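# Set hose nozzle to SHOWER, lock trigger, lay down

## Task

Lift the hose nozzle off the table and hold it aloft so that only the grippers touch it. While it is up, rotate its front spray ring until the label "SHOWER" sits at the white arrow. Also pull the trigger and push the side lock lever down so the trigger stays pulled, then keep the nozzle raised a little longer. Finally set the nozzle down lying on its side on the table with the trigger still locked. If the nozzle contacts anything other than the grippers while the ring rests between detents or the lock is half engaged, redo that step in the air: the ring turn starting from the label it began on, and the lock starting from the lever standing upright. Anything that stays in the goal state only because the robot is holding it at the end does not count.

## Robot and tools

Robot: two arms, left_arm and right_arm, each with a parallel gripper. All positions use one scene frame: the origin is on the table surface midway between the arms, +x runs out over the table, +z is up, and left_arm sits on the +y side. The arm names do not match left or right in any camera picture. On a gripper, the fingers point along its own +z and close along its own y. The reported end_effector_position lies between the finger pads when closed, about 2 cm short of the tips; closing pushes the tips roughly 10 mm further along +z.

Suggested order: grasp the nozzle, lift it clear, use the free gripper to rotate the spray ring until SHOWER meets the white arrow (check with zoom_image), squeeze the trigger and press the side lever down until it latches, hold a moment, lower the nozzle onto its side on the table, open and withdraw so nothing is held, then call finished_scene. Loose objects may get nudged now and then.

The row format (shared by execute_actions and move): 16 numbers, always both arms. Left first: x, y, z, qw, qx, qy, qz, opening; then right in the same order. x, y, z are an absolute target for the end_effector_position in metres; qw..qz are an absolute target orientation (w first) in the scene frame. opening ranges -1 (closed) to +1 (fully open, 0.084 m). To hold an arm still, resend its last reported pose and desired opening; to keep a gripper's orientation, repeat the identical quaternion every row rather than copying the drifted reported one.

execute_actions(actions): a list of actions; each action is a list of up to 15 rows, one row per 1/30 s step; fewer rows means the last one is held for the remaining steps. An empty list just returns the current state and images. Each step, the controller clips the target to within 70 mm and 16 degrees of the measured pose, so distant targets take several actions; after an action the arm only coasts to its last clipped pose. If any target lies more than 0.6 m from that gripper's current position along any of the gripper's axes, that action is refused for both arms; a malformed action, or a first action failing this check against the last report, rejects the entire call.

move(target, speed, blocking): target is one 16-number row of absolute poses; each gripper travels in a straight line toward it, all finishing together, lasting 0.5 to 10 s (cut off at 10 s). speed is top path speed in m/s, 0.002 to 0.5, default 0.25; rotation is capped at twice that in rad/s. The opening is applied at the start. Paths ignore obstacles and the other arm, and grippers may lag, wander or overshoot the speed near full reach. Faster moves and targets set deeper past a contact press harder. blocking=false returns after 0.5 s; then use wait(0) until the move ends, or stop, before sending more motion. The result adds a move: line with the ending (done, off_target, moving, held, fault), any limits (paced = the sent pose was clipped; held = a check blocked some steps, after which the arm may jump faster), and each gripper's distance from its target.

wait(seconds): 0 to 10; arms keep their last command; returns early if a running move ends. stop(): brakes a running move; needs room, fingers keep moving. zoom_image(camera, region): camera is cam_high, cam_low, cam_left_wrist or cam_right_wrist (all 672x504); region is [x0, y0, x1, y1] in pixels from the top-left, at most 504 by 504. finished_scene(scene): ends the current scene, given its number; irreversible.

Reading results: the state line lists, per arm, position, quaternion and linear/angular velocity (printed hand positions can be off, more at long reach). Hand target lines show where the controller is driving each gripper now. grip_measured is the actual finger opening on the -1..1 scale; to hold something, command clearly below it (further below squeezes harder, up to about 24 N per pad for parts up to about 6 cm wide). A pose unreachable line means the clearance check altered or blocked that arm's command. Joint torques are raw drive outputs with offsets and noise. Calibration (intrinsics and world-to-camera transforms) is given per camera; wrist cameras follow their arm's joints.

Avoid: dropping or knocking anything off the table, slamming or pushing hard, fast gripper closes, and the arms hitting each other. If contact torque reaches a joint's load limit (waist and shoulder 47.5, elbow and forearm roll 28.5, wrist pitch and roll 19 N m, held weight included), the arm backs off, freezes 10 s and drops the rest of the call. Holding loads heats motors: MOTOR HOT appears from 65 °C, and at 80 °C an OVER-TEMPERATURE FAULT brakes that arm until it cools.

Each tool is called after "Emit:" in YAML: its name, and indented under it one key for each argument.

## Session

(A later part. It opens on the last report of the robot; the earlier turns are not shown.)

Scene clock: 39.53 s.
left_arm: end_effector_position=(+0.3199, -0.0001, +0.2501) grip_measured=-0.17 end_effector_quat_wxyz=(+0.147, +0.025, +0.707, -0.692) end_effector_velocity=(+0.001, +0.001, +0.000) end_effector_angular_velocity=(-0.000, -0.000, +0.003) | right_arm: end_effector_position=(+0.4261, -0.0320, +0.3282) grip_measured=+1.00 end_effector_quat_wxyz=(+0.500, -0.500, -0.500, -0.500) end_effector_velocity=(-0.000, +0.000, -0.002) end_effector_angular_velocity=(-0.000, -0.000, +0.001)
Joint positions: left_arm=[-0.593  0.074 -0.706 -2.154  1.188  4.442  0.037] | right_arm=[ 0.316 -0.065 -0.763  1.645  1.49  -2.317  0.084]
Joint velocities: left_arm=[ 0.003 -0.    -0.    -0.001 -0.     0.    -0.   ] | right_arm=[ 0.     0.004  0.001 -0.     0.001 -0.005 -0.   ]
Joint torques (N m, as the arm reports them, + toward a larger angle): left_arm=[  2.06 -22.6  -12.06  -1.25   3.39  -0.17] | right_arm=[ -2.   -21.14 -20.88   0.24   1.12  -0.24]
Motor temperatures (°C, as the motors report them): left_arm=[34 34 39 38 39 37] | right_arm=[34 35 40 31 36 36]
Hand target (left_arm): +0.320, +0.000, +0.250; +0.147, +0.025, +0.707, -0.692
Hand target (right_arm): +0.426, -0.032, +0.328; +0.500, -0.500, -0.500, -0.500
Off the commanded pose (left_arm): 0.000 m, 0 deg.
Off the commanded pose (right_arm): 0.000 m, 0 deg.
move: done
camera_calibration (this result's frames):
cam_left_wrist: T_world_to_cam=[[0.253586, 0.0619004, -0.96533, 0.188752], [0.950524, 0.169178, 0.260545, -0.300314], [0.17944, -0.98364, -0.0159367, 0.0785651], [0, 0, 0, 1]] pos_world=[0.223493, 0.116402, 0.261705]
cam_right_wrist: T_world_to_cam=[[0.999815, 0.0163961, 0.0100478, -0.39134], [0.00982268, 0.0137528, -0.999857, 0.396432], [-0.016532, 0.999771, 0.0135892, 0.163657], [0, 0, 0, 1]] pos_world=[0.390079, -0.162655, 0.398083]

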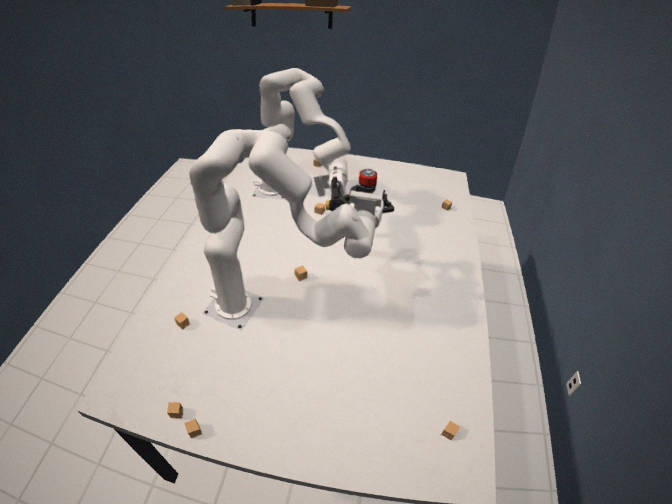

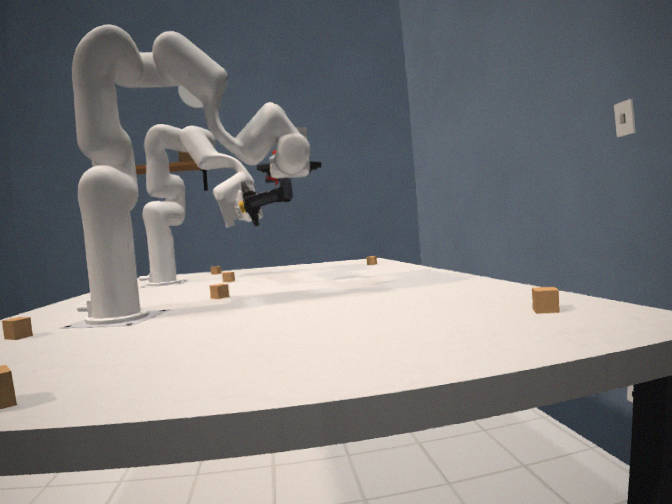

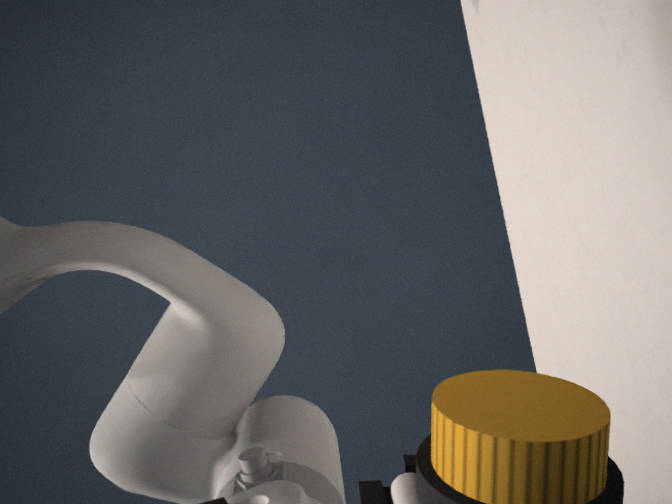

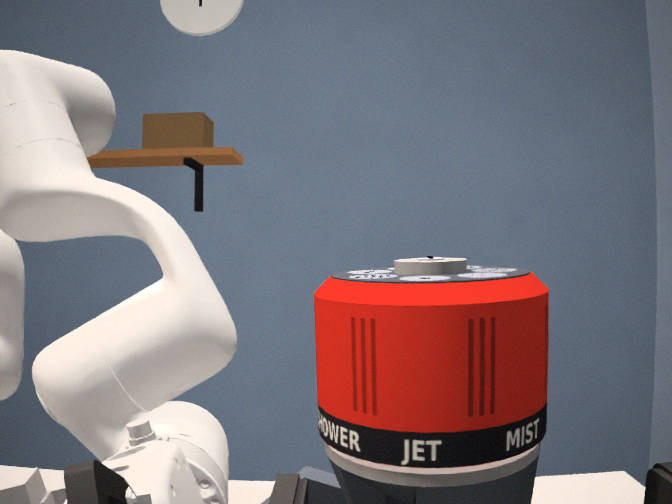

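Emit:
move:
  target: [0.32,0.0,0.25,0.147,0.025,0.707,-0.692,-1,0.426,-0.032,0.310,0.5,-0.5,-0.5,-0.5,1]
  speed: 0.015

Emit:
move:
  target: [0.32,0.0,0.25,0.147,0.025,0.707,-0.692,-1,0.419,-0.032,0.308,0.5,-0.5,-0.5,-0.5,1]
  speed: 0.01

Emit:
move:
  target: [0.32,0.0,0.25,0.147,0.025,0.707,-0.692,-1,0.425,-0.14,0.29,0.5,-0.5,-0.5,-0.5,1]
  speed: 0.08

Scene clock: 42.07 s.
left_arm: end_effector_position=(+0.3200, -0.0000, +0.2501) grip_measured=-0.17 end_effector_quat_wxyz=(+0.147, +0.025, +0.707, -0.692) end_effector_velocity=(-0.001, -0.000, -0.000) end_effector_angular_velocity=(+0.000, +0.000, -0.001) | right_arm: end_effector_position=(+0.4260, -0.0320, +0.3102) grip_measured=+1.00 end_effector_quat_wxyz=(+0.500, -0.500, -0.500, -0.500) end_effector_velocity=(-0.000, +0.000, -0.003) end_effector_angular_velocity=(+0.000, -0.000, +0.000)
Joint positions: left_arm=[-0.593  0.074 -0.706 -2.154  1.188  4.442  0.037] | right_arm=[ 0.315 -0.027 -0.754  1.648  1.495 -2.363  0.084]
Joint velocities: left_arm=[-0.001  0.     0.     0.    -0.     0.     0.   ] | right_arm=[-0.     0.006  0.001  0.001  0.001 -0.007  0.   ]
Joint torques (N m, as the arm reports them, + toward a larger angle): left_arm=[  1.88 -22.05 -11.57  -1.03   3.02  -0.27] | right_arm=[ -1.89 -22.81 -20.87   0.57   1.36  -0.14]
Motor temperatures (°C, as the motors report them): left_arm=[34 34 40 38 39 37] | right_arm=[34 35 40 31 36 36]
Hand target (left_arm): +0.320, +0.000, +0.250; +0.147, +0.025, +0.707, -0.692
Hand target (right_arm): +0.426, -0.032, +0.310; +0.500, -0.500, -0.500, -0.500
Off the commanded pose (left_arm): 0.000 m, 0 deg.
Off the commanded pose (right_arm): 0.000 m, 0 deg.
move: done
camera_calibration (this result's frames):
cam_left_wrist: T_world_to_cam=[[0.253555, 0.0619522, -0.965335, 0.188756], [0.950487, 0.169412, 0.260527, -0.300398], [0.179679, -0.983596, -0.0159297, 0.0785261], [0, 0, 0, 1]] pos_world=[0.223555, 0.116435, 0.261725]
cam_right_wrist: T_world_to_cam=[[0.999815, 0.0164992, 0.00990605, -0.391056], [0.00967989, 0.013731, -0.999859, 0.378509], [-0.0166329, 0.99977, 0.0135687, 0.163944], [0, 0, 0, 1]] pos_world=[0.390047, -0.162651, 0.380105]

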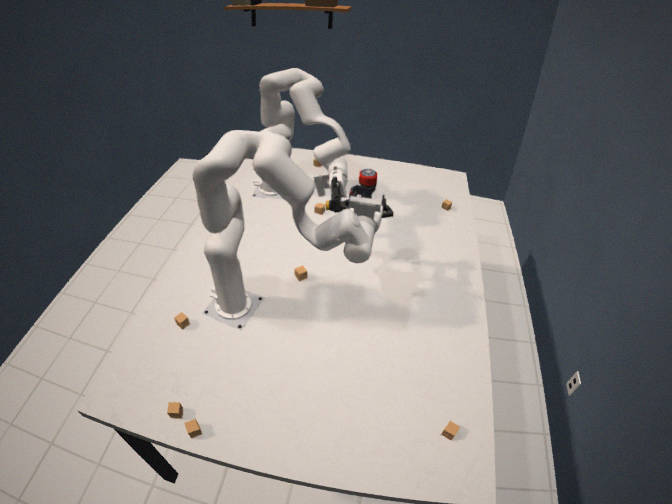

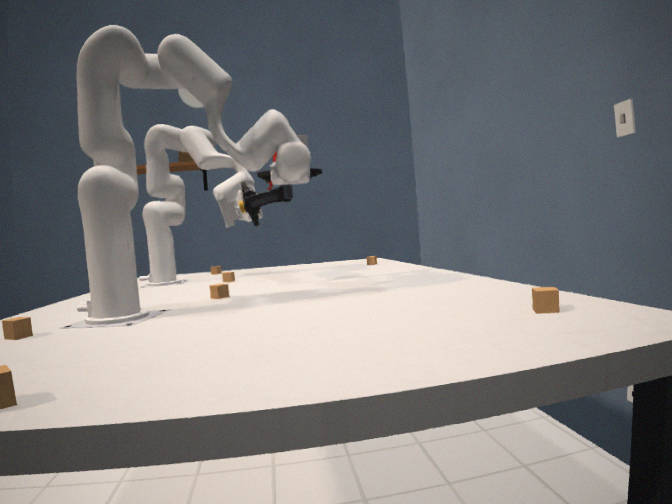

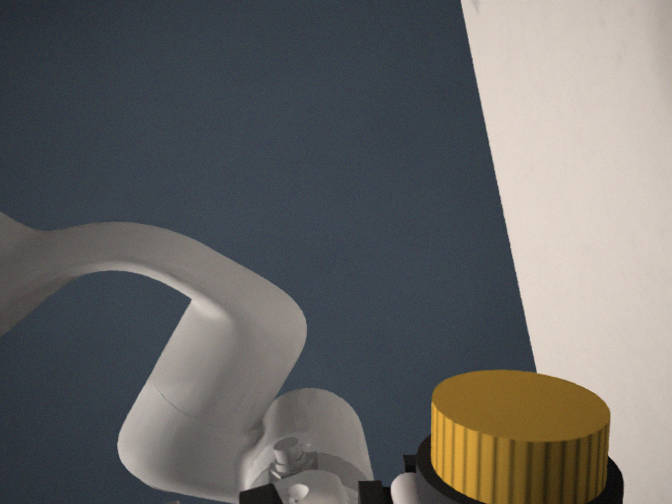

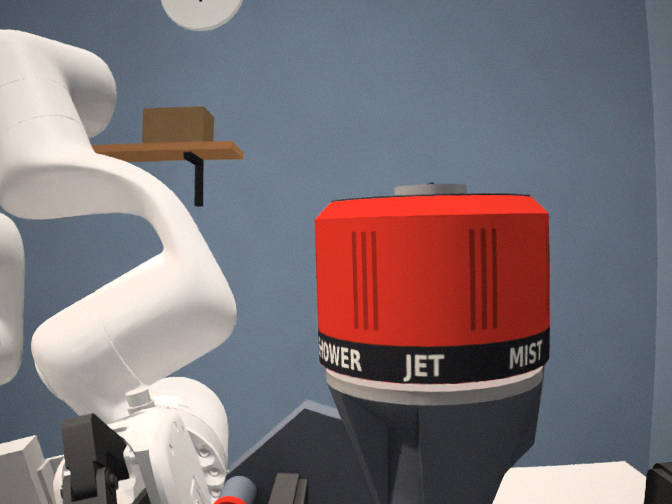

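Scene clock: 43.03 s.
left_arm: end_effector_position=(+0.3193, -0.0002, +0.2497) grip_measured=-0.17 end_effector_quat_wxyz=(+0.146, +0.025, +0.707, -0.692) end_effector_velocity=(+0.001, +0.001, +0.000) end_effector_angular_velocity=(-0.000, -0.000, +0.002) | right_arm: end_effector_position=(+0.4198, -0.0323, +0.3083) grip_measured=+1.00 end_effector_quat_wxyz=(+0.499, -0.500, -0.500, -0.501) end_effector_velocity=(-0.003, -0.000, -0.001) end_effector_angular_velocity=(+0.000, +0.001, +0.000)
Joint positions: left_arm=[-0.594  0.074 -0.705 -2.153  1.188  4.442  0.037] | right_arm=[ 0.316 -0.044 -0.73   1.65   1.493 -2.371  0.084]
Joint velocities: left_arm=[ 0.002  0.    -0.     0.     0.    -0.     0.   ] | right_arm=[ 0.001 -0.006  0.01   0.001  0.    -0.003 -0.   ]
Joint torques (N m, as the arm reports them, + toward a larger angle): left_arm=[  3.53 -21.69 -12.57  -1.92   2.26  -0.55] | right_arm=[ -0.18 -22.67 -18.96  -0.51   2.8   -0.17]
Motor temperatures (°C, as the motors report them): left_arm=[34 34 40 38 39 37] | right_arm=[34 35 40 31 36 36]
Hand target (left_arm): +0.320, +0.000, +0.250; +0.147, +0.025, +0.707, -0.692
Hand target (right_arm): +0.419, -0.032, +0.308; +0.500, -0.500, -0.500, -0.500
Off the commanded pose (left_arm): 0.001 m, 0 deg.
Off the commanded pose (right_arm): 0.001 m, 0 deg.
move: done
camera_calibration (this result's frames):
cam_left_wrist: T_world_to_cam=[[0.253232, 0.0619872, -0.965417, 0.188672], [0.950837, 0.167958, 0.260192, -0.299635], [0.178278, -0.983843, -0.0164074, 0.0790275], [0, 0, 0, 1]] pos_world=[0.223037, 0.116381, 0.261407]
cam_right_wrist: T_world_to_cam=[[0.999831, 0.0148558, 0.0108149, -0.385216], [0.0106133, 0.0135823, -0.999851, 0.37625], [-0.0150005, 0.999797, 0.0134223, 0.163534], [0, 0, 0, 1]] pos_world=[0.383611, -0.162888, 0.378165]

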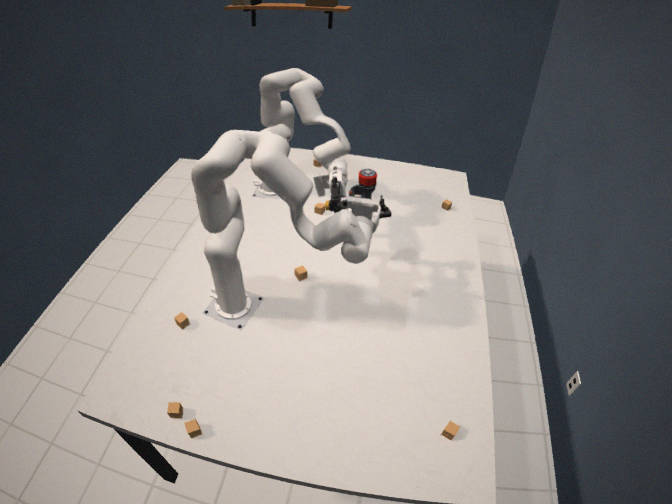

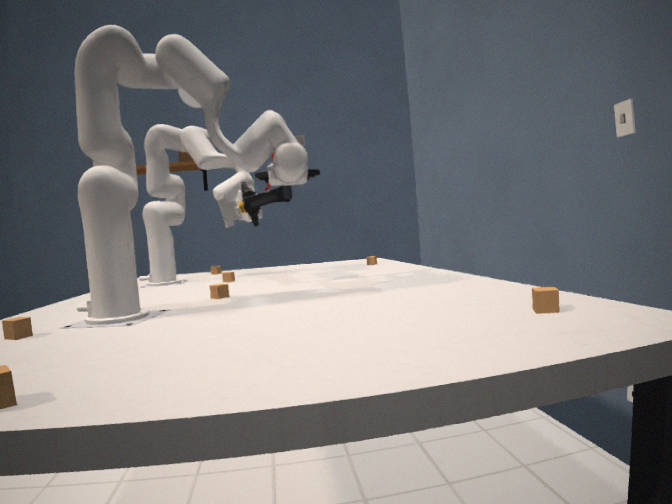

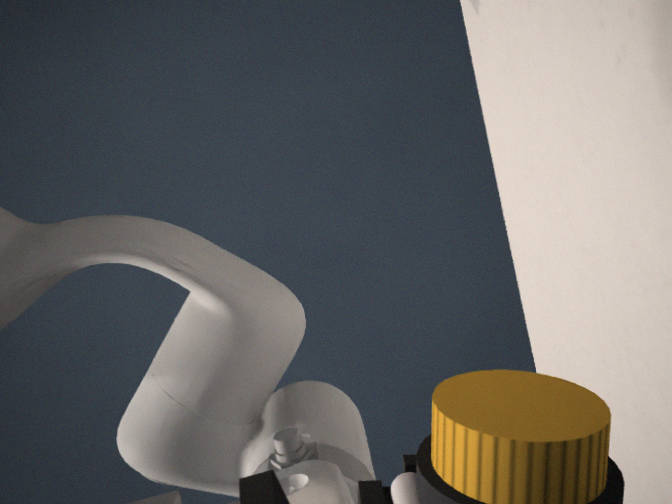

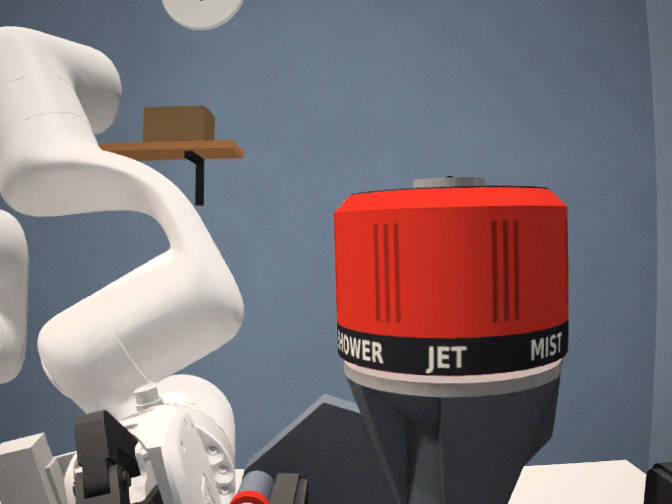

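Scene clock: 44.83 s.
left_arm: end_effector_position=(+0.3200, -0.0000, +0.2500) grip_measured=-0.17 end_effector_quat_wxyz=(+0.147, +0.025, +0.707, -0.692) end_effector_velocity=(-0.000, -0.000, +0.000) end_effector_angular_velocity=(-0.001, -0.000, -0.001) | right_arm: end_effector_position=(+0.4253, -0.1396, +0.2900) grip_measured=+1.00 end_effector_quat_wxyz=(+0.500, -0.500, -0.500, -0.500) end_effector_velocity=(+0.000, -0.002, +0.000) end_effector_angular_velocity=(-0.000, -0.002, +0.001)
Joint positions: left_arm=[-0.593  0.074 -0.706 -2.154  1.188  4.442  0.037] | right_arm=[ 0.003  0.033 -0.766  1.418  1.706 -2.418  0.084]
Joint velocities: left_arm=[-0.    -0.     0.     0.     0.001  0.     0.   ] | right_arm=[-0.006  0.002 -0.004 -0.005  0.005 -0.001 -0.   ]
Joint torques (N m, as the arm reports them, + toward a larger angle): left_arm=[  1.76 -21.89 -11.22  -0.92   3.    -0.26] | right_arm=[ -1.96 -23.16 -19.78   1.37   1.37  -0.35]
Motor temperatures (°C, as the motors report them): left_arm=[34 34 40 38 39 37] | right_arm=[34 35 40 31 36 36]
Hand target (left_arm): +0.320, -0.000, +0.250; +0.147, +0.025, +0.707, -0.692
Hand target (right_arm): +0.425, -0.140, +0.290; +0.500, -0.500, -0.500, -0.500
Off the commanded pose (left_arm): 0.000 m, 0 deg.
Off the commanded pose (right_arm): 0.001 m, 0 deg.
move: done
camera_calibration (this result's frames):
cam_left_wrist: T_world_to_cam=[[0.25344, 0.0620568, -0.965359, 0.188734], [0.950521, 0.169364, 0.260432, -0.300337], [0.179659, -0.983598, -0.0160626, 0.0785788], [0, 0, 0, 1]] pos_world=[0.223527, 0.116444, 0.261676]
cam_right_wrist: T_world_to_cam=[[0.999812, 0.0165858, 0.0100331, -0.388436], [0.0098115, 0.013387, -0.999862, 0.359698], [-0.0167178, 0.999773, 0.0132218, 0.27189], [0, 0, 0, 1]] pos_world=[0.38938, -0.270201, 0.359951]

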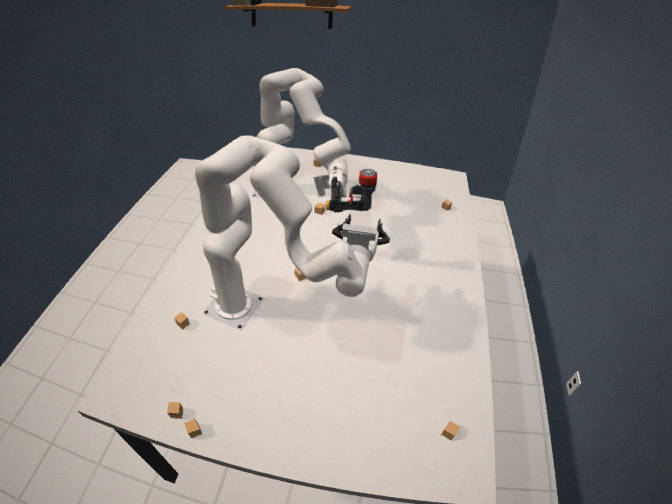

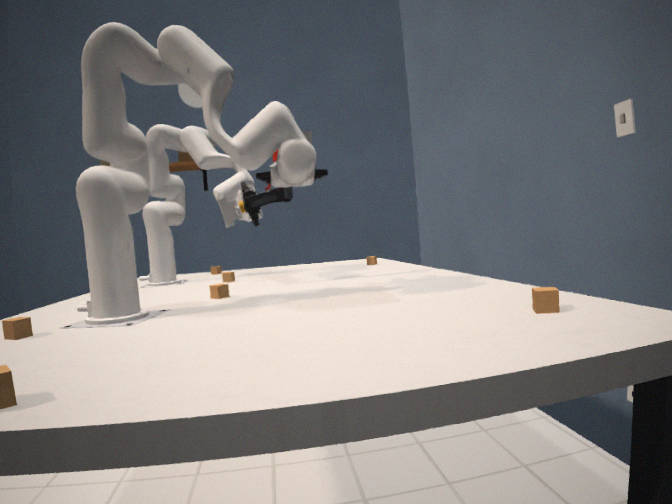

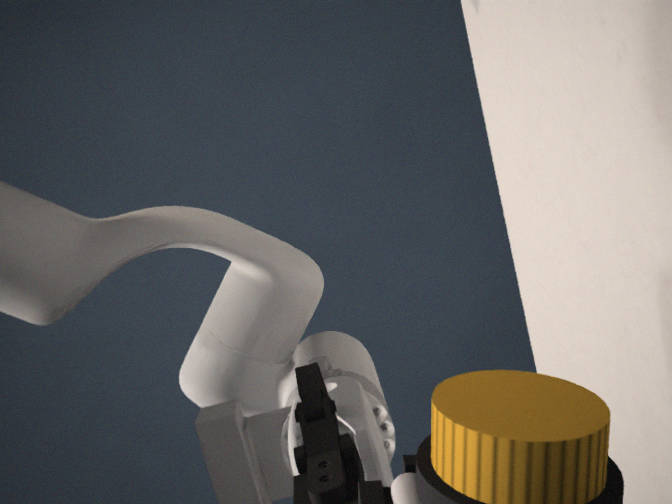

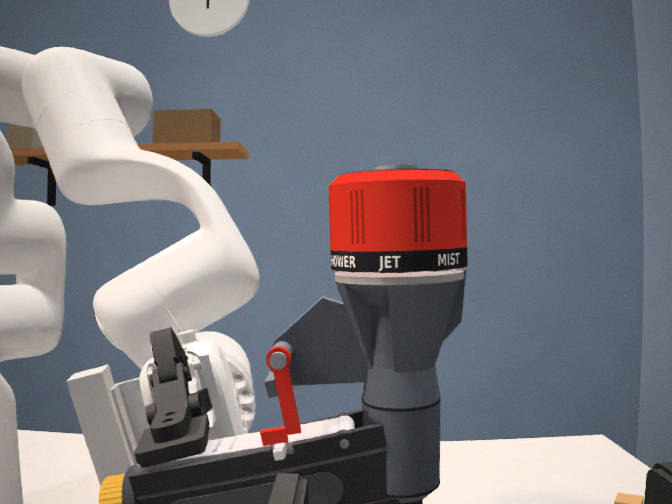

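Emit:
move:
  target: [0.42,0.12,0.22,0.7605,0.0785,0.6385,0.0935,-1,0.43,-0.2,0.31,0.5,-0.5,-0.5,-0.5,1]
  speed: 0.2

Emit:
zoom_image:
  camera: "cam_high"
  region: [320, 150, 430, 240]

Scene clock: 53.53 s.
left_arm: end_effector_position=(+0.4198, +0.1197, +0.2196) grip_measured=-0.17 end_effector_quat_wxyz=(+0.798, -0.015, +0.588, -0.132) end_effector_velocity=(+0.000, +0.000, -0.000) end_effector_angular_velocity=(-0.007, -0.021, +0.026) | right_arm: end_effector_position=(+0.4302, -0.1999, +0.3100) grip_measured=+1.00 end_effector_quat_wxyz=(+0.500, -0.500, -0.500, -0.500) end_effector_velocity=(-0.000, +0.000, +0.000) end_effector_angular_velocity=(-0.000, -0.000, -0.000)
Joint positions: left_arm=[-0.908  0.342 -0.645 -3.792  1.644  6.286  0.037] | right_arm=[-0.156  0.056 -0.855  1.312  1.828 -2.376  0.084]
Joint velocities: left_arm=[-0.016  0.029 -0.019 -0.037  0.038 -0.     0.   ] | right_arm=[ 0.    -0.001  0.     0.    -0.     0.    -0.   ]
Joint torques (N m, as the arm reports them, + toward a larger angle): left_arm=[  1.65 -23.1   -8.63   0.41   3.86  -0.38] | right_arm=[ -2.39 -24.16 -20.13   1.33   1.51  -0.46]
Motor temperatures (°C, as the motors report them): left_arm=[34 34 40 38 39 37] | right_arm=[34 35 40 31 36 36]
Hand target (left_arm): +0.420, +0.120, +0.220; +0.799, -0.016, +0.587, -0.131
Hand target (right_arm): +0.430, -0.200, +0.310; +0.500, -0.500, -0.500, -0.500
Off the commanded pose (left_arm): 0.000 m, 29 deg; orientation clipped at the last step of the last action.
Off the commanded pose (right_arm): 0.000 m, 0 deg.
joint sent to its limit (left arm) — the command would take joint 6 (wrist roll) past its upper limit, so that joint was sent only as far as its limit.
move: off_target (left_arm); limits=paced
camera_calibration (this result's frames):
cam_left_wrist: T_world_to_cam=[[0.171382, 0.971138, -0.165887, -0.123271], [-0.278849, 0.209308, 0.937248, -0.0449079], [0.944919, -0.11437, 0.306673, -0.318309], [0, 0, 0, 1]] pos_world=[0.30938, 0.0927075, 0.119258]
cam_right_wrist: T_world_to_cam=[[0.999815, 0.0164523, 0.00996262, -0.392498], [0.00973943, 0.0135903, -0.99986, 0.380512], [-0.0165853, 0.999772, 0.0134275, 0.331927], [0, 0, 0, 1]] pos_world=[0.394225, -0.330565, 0.379912]

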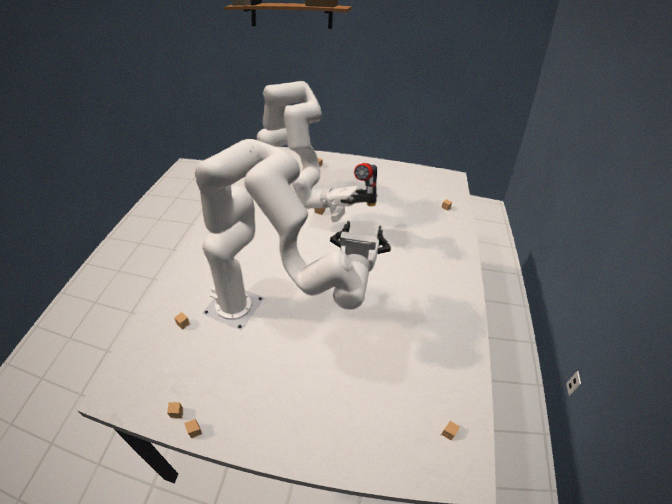

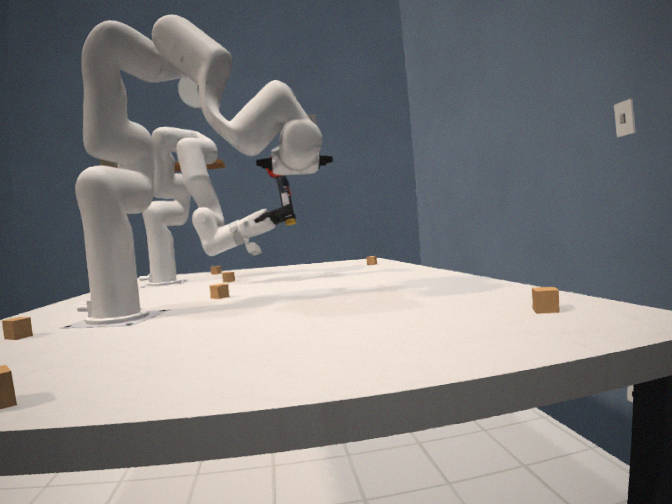

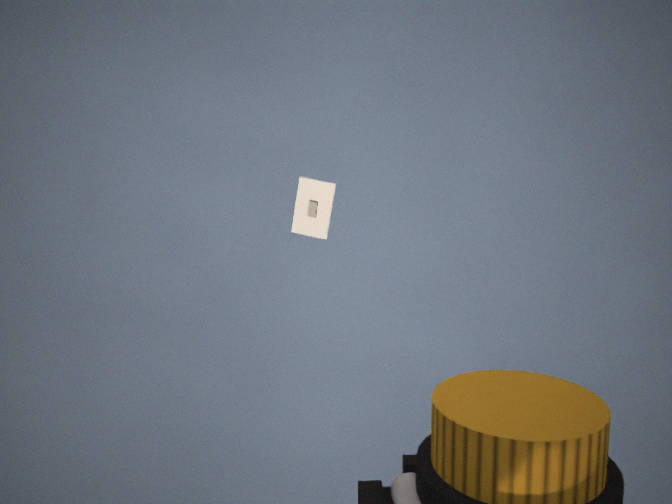

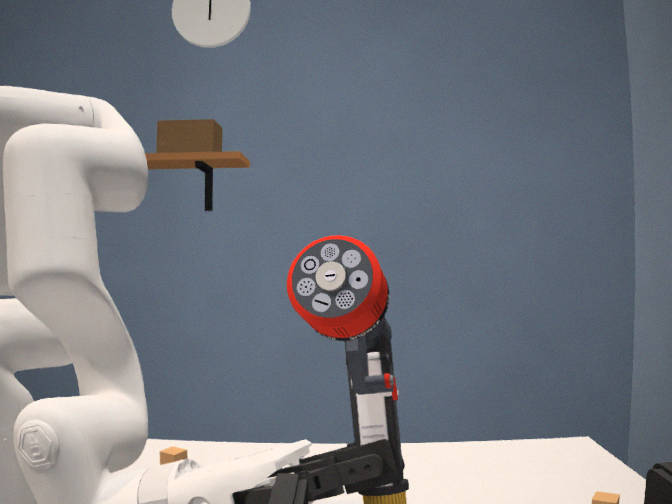

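Region (320, 150, 430, 240) of cam_high's 672x504 image, scaled by 4.582, with more detail than that image has; it fills the top 412 rows of this view, and the rest is white.

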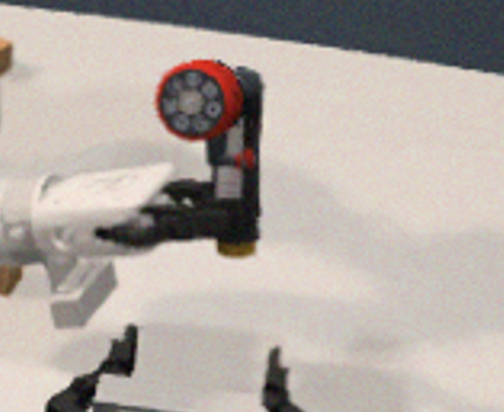

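Emit:
move:
  target: [0.32,0.05,0.25,0.147,0.025,0.707,-0.692,-1,0.43,-0.2,0.31,0.5,-0.5,-0.5,-0.5,1]
  speed: 0.25

Emit:
move:
  target: [0.35,0.12,0.25,0.086,0.122,0.989,0.011,-1,0.43,-0.2,0.31,0.5,-0.5,-0.5,-0.5,1]
  speed: 0.25

Emit:
move:
  target: [0.37,0.12,0.25,0.496,0.106,0.86,0.062,-1,0.43,-0.17,0.30,0.5,-0.5,-0.5,-0.5,1]
  speed: 0.2

Emit:
zoom_image:
  camera: "cam_high"
  region: [330, 150, 430, 240]

Scene clock: 59.17 s.
left_arm: end_effector_position=(+0.3202, +0.0505, +0.2500) grip_measured=-0.17 end_effector_quat_wxyz=(+0.150, +0.026, +0.707, -0.691) end_effector_velocity=(-0.000, -0.001, +0.000) end_effector_angular_velocity=(-0.004, +0.004, -0.009) | right_arm: end_effector_position=(+0.4300, -0.2000, +0.3100) grip_measured=+1.00 end_effector_quat_wxyz=(+0.500, -0.500, -0.500, -0.500) end_effector_velocity=(+0.001, -0.000, +0.001) end_effector_angular_velocity=(-0.002, -0.004, +0.000)
Joint positions: left_arm=[-0.457  0.008 -0.62  -2.037  1.265  4.424  0.037] | right_arm=[-0.157  0.056 -0.855  1.312  1.828 -2.376  0.084]
Joint velocities: left_arm=[ 0.002  0.006 -0.005  0.008  0.009 -0.006 -0.   ] | right_arm=[-0.    -0.001 -0.003 -0.     0.     0.     0.   ]
Joint torques (N m, as the arm reports them, + toward a larger angle): left_arm=[  2.02 -19.85 -11.03  -1.12   2.98  -0.26] | right_arm=[ -3.05 -24.48 -20.37   1.46   1.62  -0.34]
Motor temperatures (°C, as the motors report them): left_arm=[34 34 39 38 39 37] | right_arm=[34 35 40 31 36 36]
Hand target (left_arm): +0.320, +0.051, +0.250; +0.149, +0.026, +0.706, -0.691
Hand target (right_arm): +0.430, -0.200, +0.310; +0.500, -0.500, -0.500, -0.500
Off the commanded pose (left_arm): 0.001 m, 0 deg.
Off the commanded pose (right_arm): 0.000 m, 0 deg.
move: done
camera_calibration (this result's frames):
cam_left_wrist: T_world_to_cam=[[0.259041, 0.063551, -0.963773, 0.183273], [0.94857, 0.17125, 0.266247, -0.309981], [0.181967, -0.983176, -0.0159217, 0.127452], [0, 0, 0, 1]] pos_world=[0.223371, 0.166744, 0.261195]
cam_right_wrist: T_world_to_cam=[[0.999814, 0.016468, 0.0100524, -0.392333], [0.00982541, 0.013807, -0.999856, 0.38054], [-0.0166044, 0.999769, 0.0136426, 0.331942], [0, 0, 0, 1]] pos_world=[0.394033, -0.330659, 0.379901]

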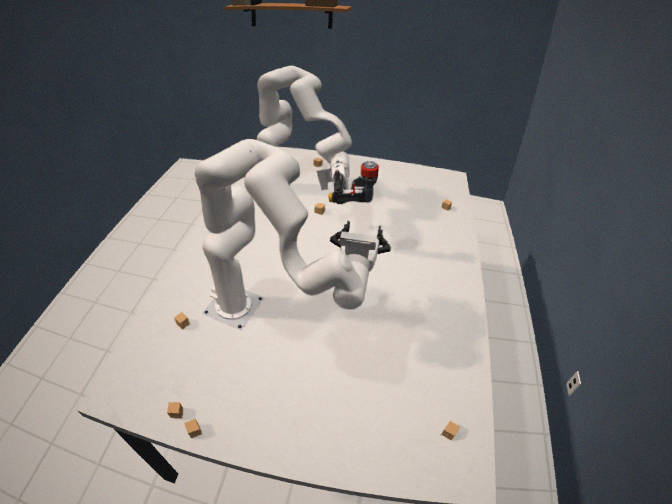

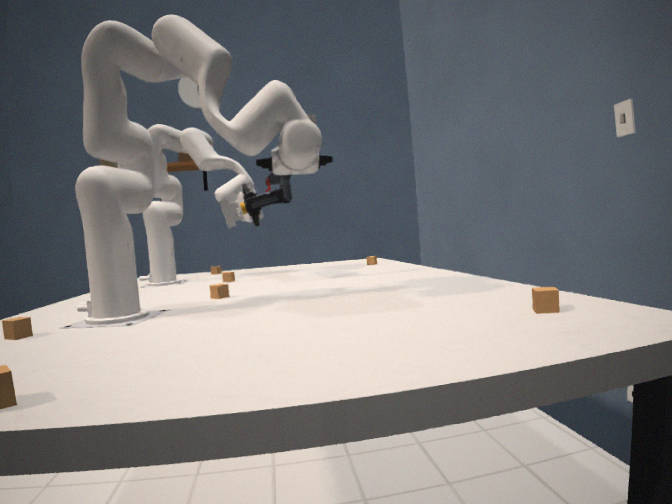

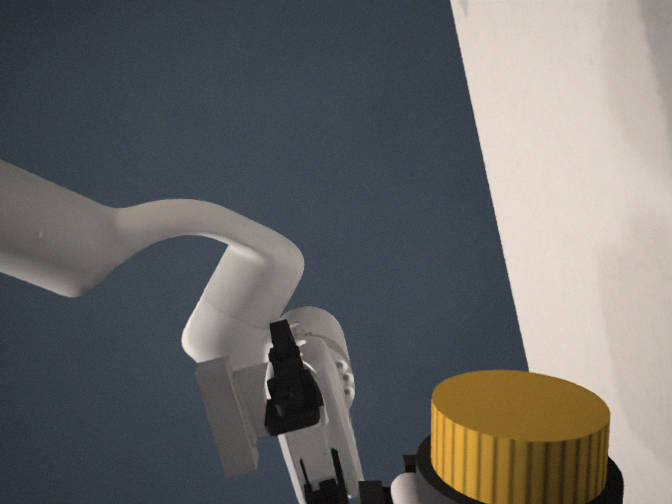

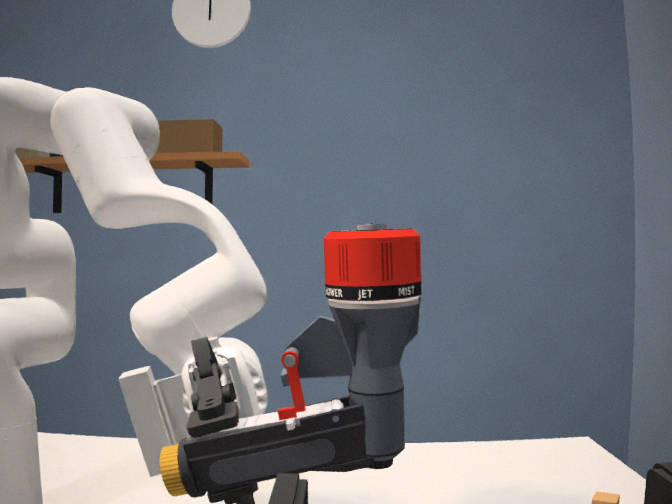

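Scene clock: 62.87 s.
left_arm: end_effector_position=(+0.3503, +0.1192, +0.2511) grip_measured=-0.17 end_effector_quat_wxyz=(+0.087, +0.124, +0.988, +0.008) end_effector_velocity=(+0.000, +0.000, -0.000) end_effector_angular_velocity=(+0.011, +0.003, +0.001) | right_arm: end_effector_position=(+0.4300, -0.2000, +0.3100) grip_measured=+1.00 end_effector_quat_wxyz=(+0.500, -0.500, -0.500, -0.500) end_effector_velocity=(+0.000, -0.000, -0.000) end_effector_angular_velocity=(+0.000, +0.001, -0.000)
Joint positions: left_arm=[-0.739 -0.04  -1.122  0.118  1.023  2.679  0.037] | right_arm=[-0.157  0.056 -0.855  1.312  1.828 -2.376  0.084]
Joint velocities: left_arm=[-0.003  0.007 -0.01   0.008  0.013 -0.006 -0.   ] | right_arm=[-0.  0. -0.  0. -0.  0. -0.]
Joint torques (N m, as the arm reports them, + toward a larger angle): left_arm=[  1.6  -22.   -13.33  -0.37  -2.03  -0.37] | right_arm=[ -2.39 -23.52 -20.11   1.45   1.17  -0.16]
Motor temperatures (°C, as the motors report them): left_arm=[34 34 40 38 39 37] | right_arm=[34 35 40 31 36 36]
Hand target (left_arm): +0.350, +0.119, +0.251; +0.086, +0.124, +0.988, +0.008
Hand target (right_arm): +0.430, -0.200, +0.310; +0.500, -0.500, -0.500, -0.500
Off the commanded pose (left_arm): 0.001 m, 0 deg.
Off the commanded pose (right_arm): 0.000 m, 0 deg.
move: done
camera_calibration (this result's frames):
cam_left_wrist: T_world_to_cam=[[0.258783, 0.964281, 0.056508, -0.191312], [0.949057, -0.264714, 0.170933, -0.274907], [0.179786, 0.00939465, -0.983661, 0.314993], [0, 0, 0, 1]] pos_world=[0.253779, 0.108748, 0.367648]
cam_right_wrist: T_world_to_cam=[[0.999814, 0.0164686, 0.0100525, -0.392333], [0.00982552, 0.0138075, -0.999856, 0.38054], [-0.016605, 0.999769, 0.0136431, 0.331942], [0, 0, 0, 1]] pos_world=[0.394033, -0.330658, 0.379901]

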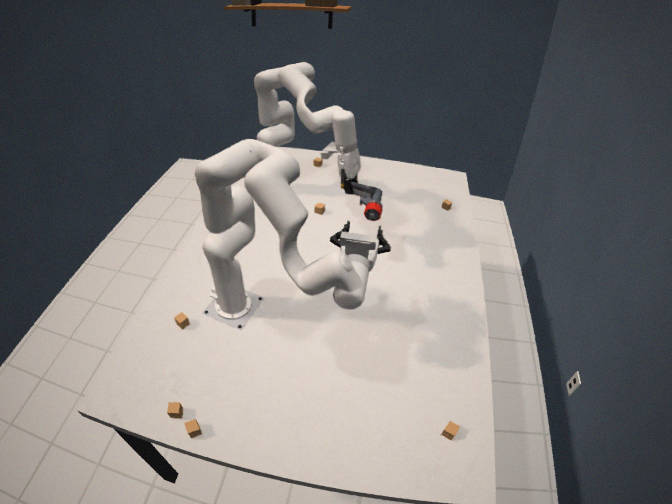

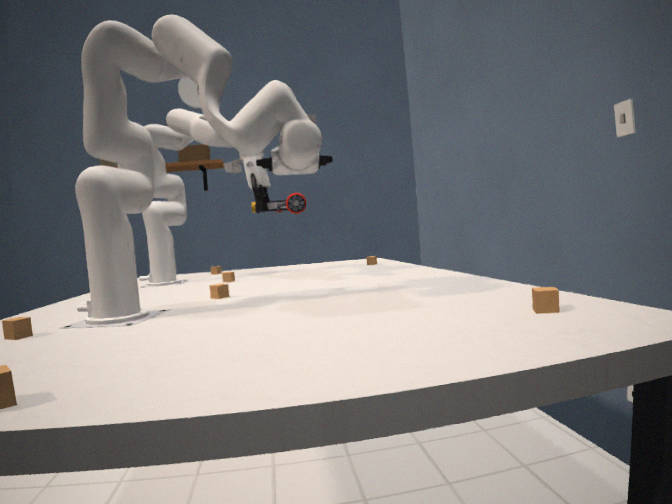

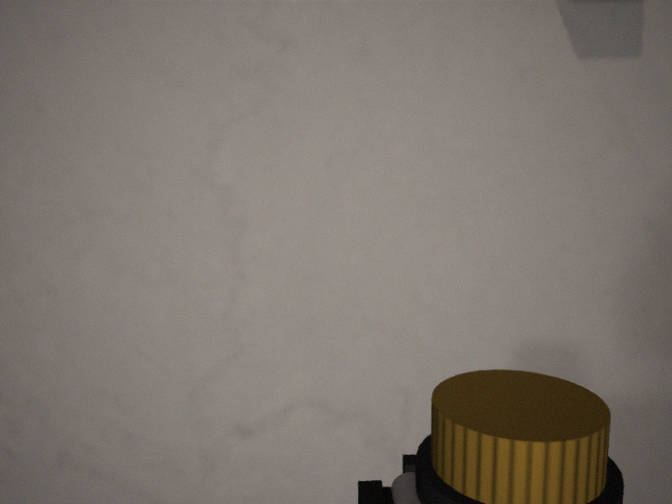

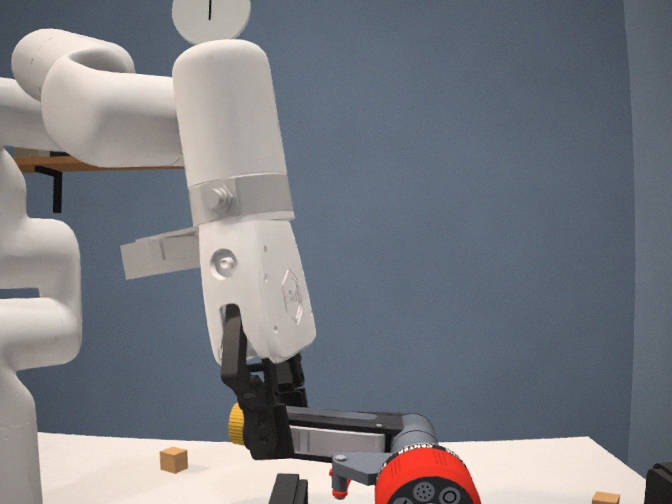

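Scene clock: 65.63 s.
left_arm: end_effector_position=(+0.3691, +0.1198, +0.2495) grip_measured=-0.17 end_effector_quat_wxyz=(+0.493, +0.107, +0.861, +0.062) end_effector_velocity=(-0.000, +0.000, -0.001) end_effector_angular_velocity=(+0.000, -0.011, +0.001) | right_arm: end_effector_position=(+0.4299, -0.1701, +0.3000) grip_measured=+1.00 end_effector_quat_wxyz=(+0.500, -0.500, -0.500, -0.500) end_effector_velocity=(+0.000, +0.000, +0.001) end_effector_angular_velocity=(-0.000, -0.001, -0.000)
Joint positions: left_arm=[-0.855 -0.197 -0.703  1.551  0.648  1.386  0.037] | right_arm=[-0.078  0.047 -0.813  1.363  1.767 -2.395  0.084]
Joint velocities: left_arm=[-0.005  0.001  0.004  0.02   0.009 -0.022  0.   ] | right_arm=[ 0.    -0.001  0.     0.001 -0.     0.     0.   ]
Joint torques (N m, as the arm reports them, + toward a larger angle): left_arm=[  1.8  -18.11 -12.82  -0.19   0.37  -0.43] | right_arm=[ -2.32 -23.87 -20.33   1.54   1.51  -0.16]
Motor temperatures (°C, as the motors report them): left_arm=[34 34 40 38 39 37] | right_arm=[34 35 40 31 36 36]
Hand target (left_arm): +0.369, +0.120, +0.249; +0.494, +0.107, +0.861, +0.063
Hand target (right_arm): +0.430, -0.170, +0.300; +0.500, -0.500, -0.500, -0.500
Off the commanded pose (left_arm): 0.001 m, 0 deg.
Off the commanded pose (right_arm): 0.000 m, 0 deg.
move: done
camera_calibration (this result's frames):
cam_left_wrist: T_world_to_cam=[[0.117126, 0.96428, 0.237582, -0.1895], [0.485597, -0.264288, 0.833275, -0.286577], [0.866301, 0.0177706, -0.499206, -0.0652325], [0, 0, 0, 1]] pos_world=[0.217867, 0.108151, 0.251254]
cam_right_wrist: T_world_to_cam=[[0.999814, 0.0164511, 0.0101144, -0.392659], [0.00988606, 0.0139047, -0.999854, 0.370138], [-0.0165893, 0.999768, 0.0137395, 0.3021], [0, 0, 0, 1]] pos_world=[0.393938, -0.300717, 0.369905]

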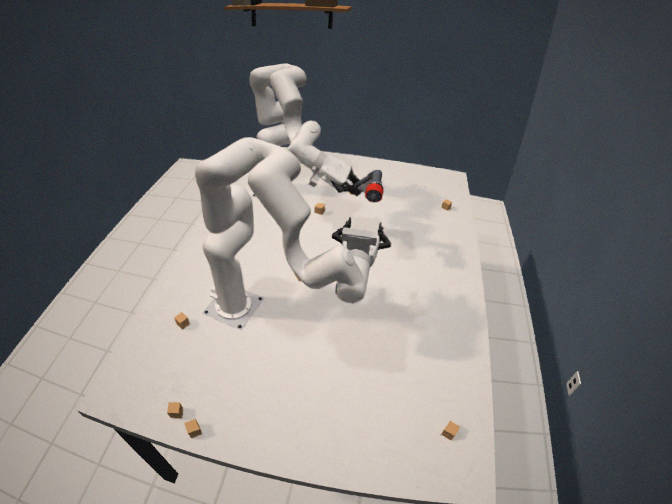

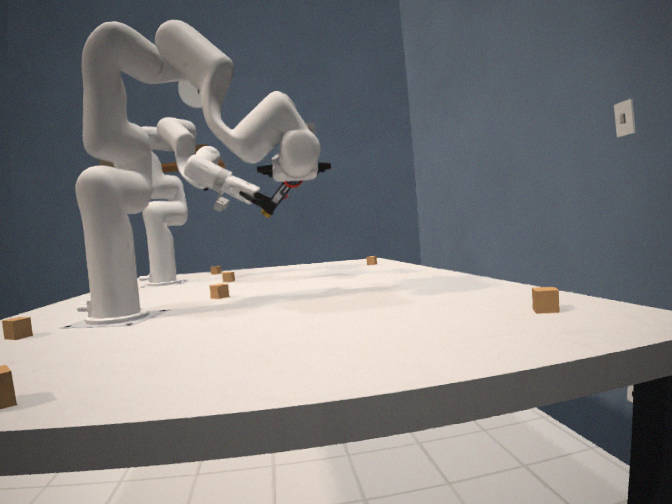

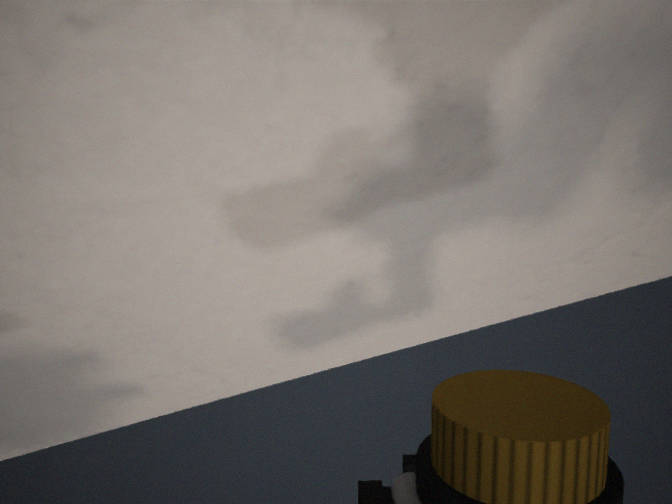

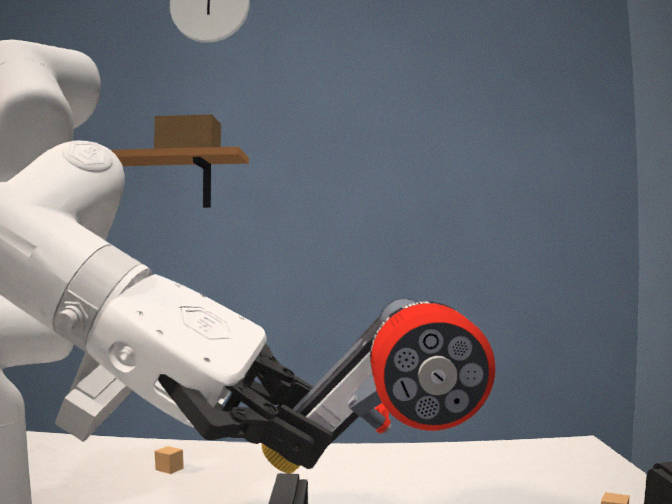

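Region (330, 150, 430, 240) of cam_high's 672x504 image, scaled by 5.040, with more detail than that image has; it fills the top 454 rows of this view, and the rest is white.

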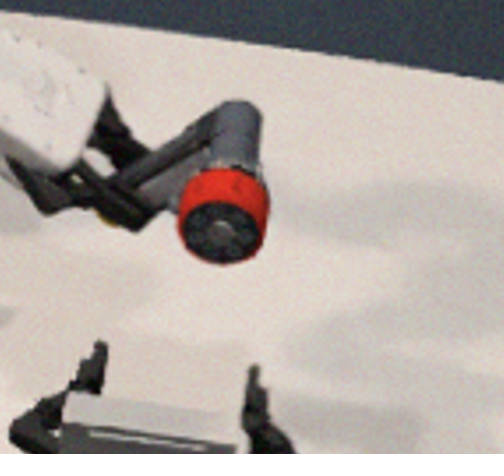

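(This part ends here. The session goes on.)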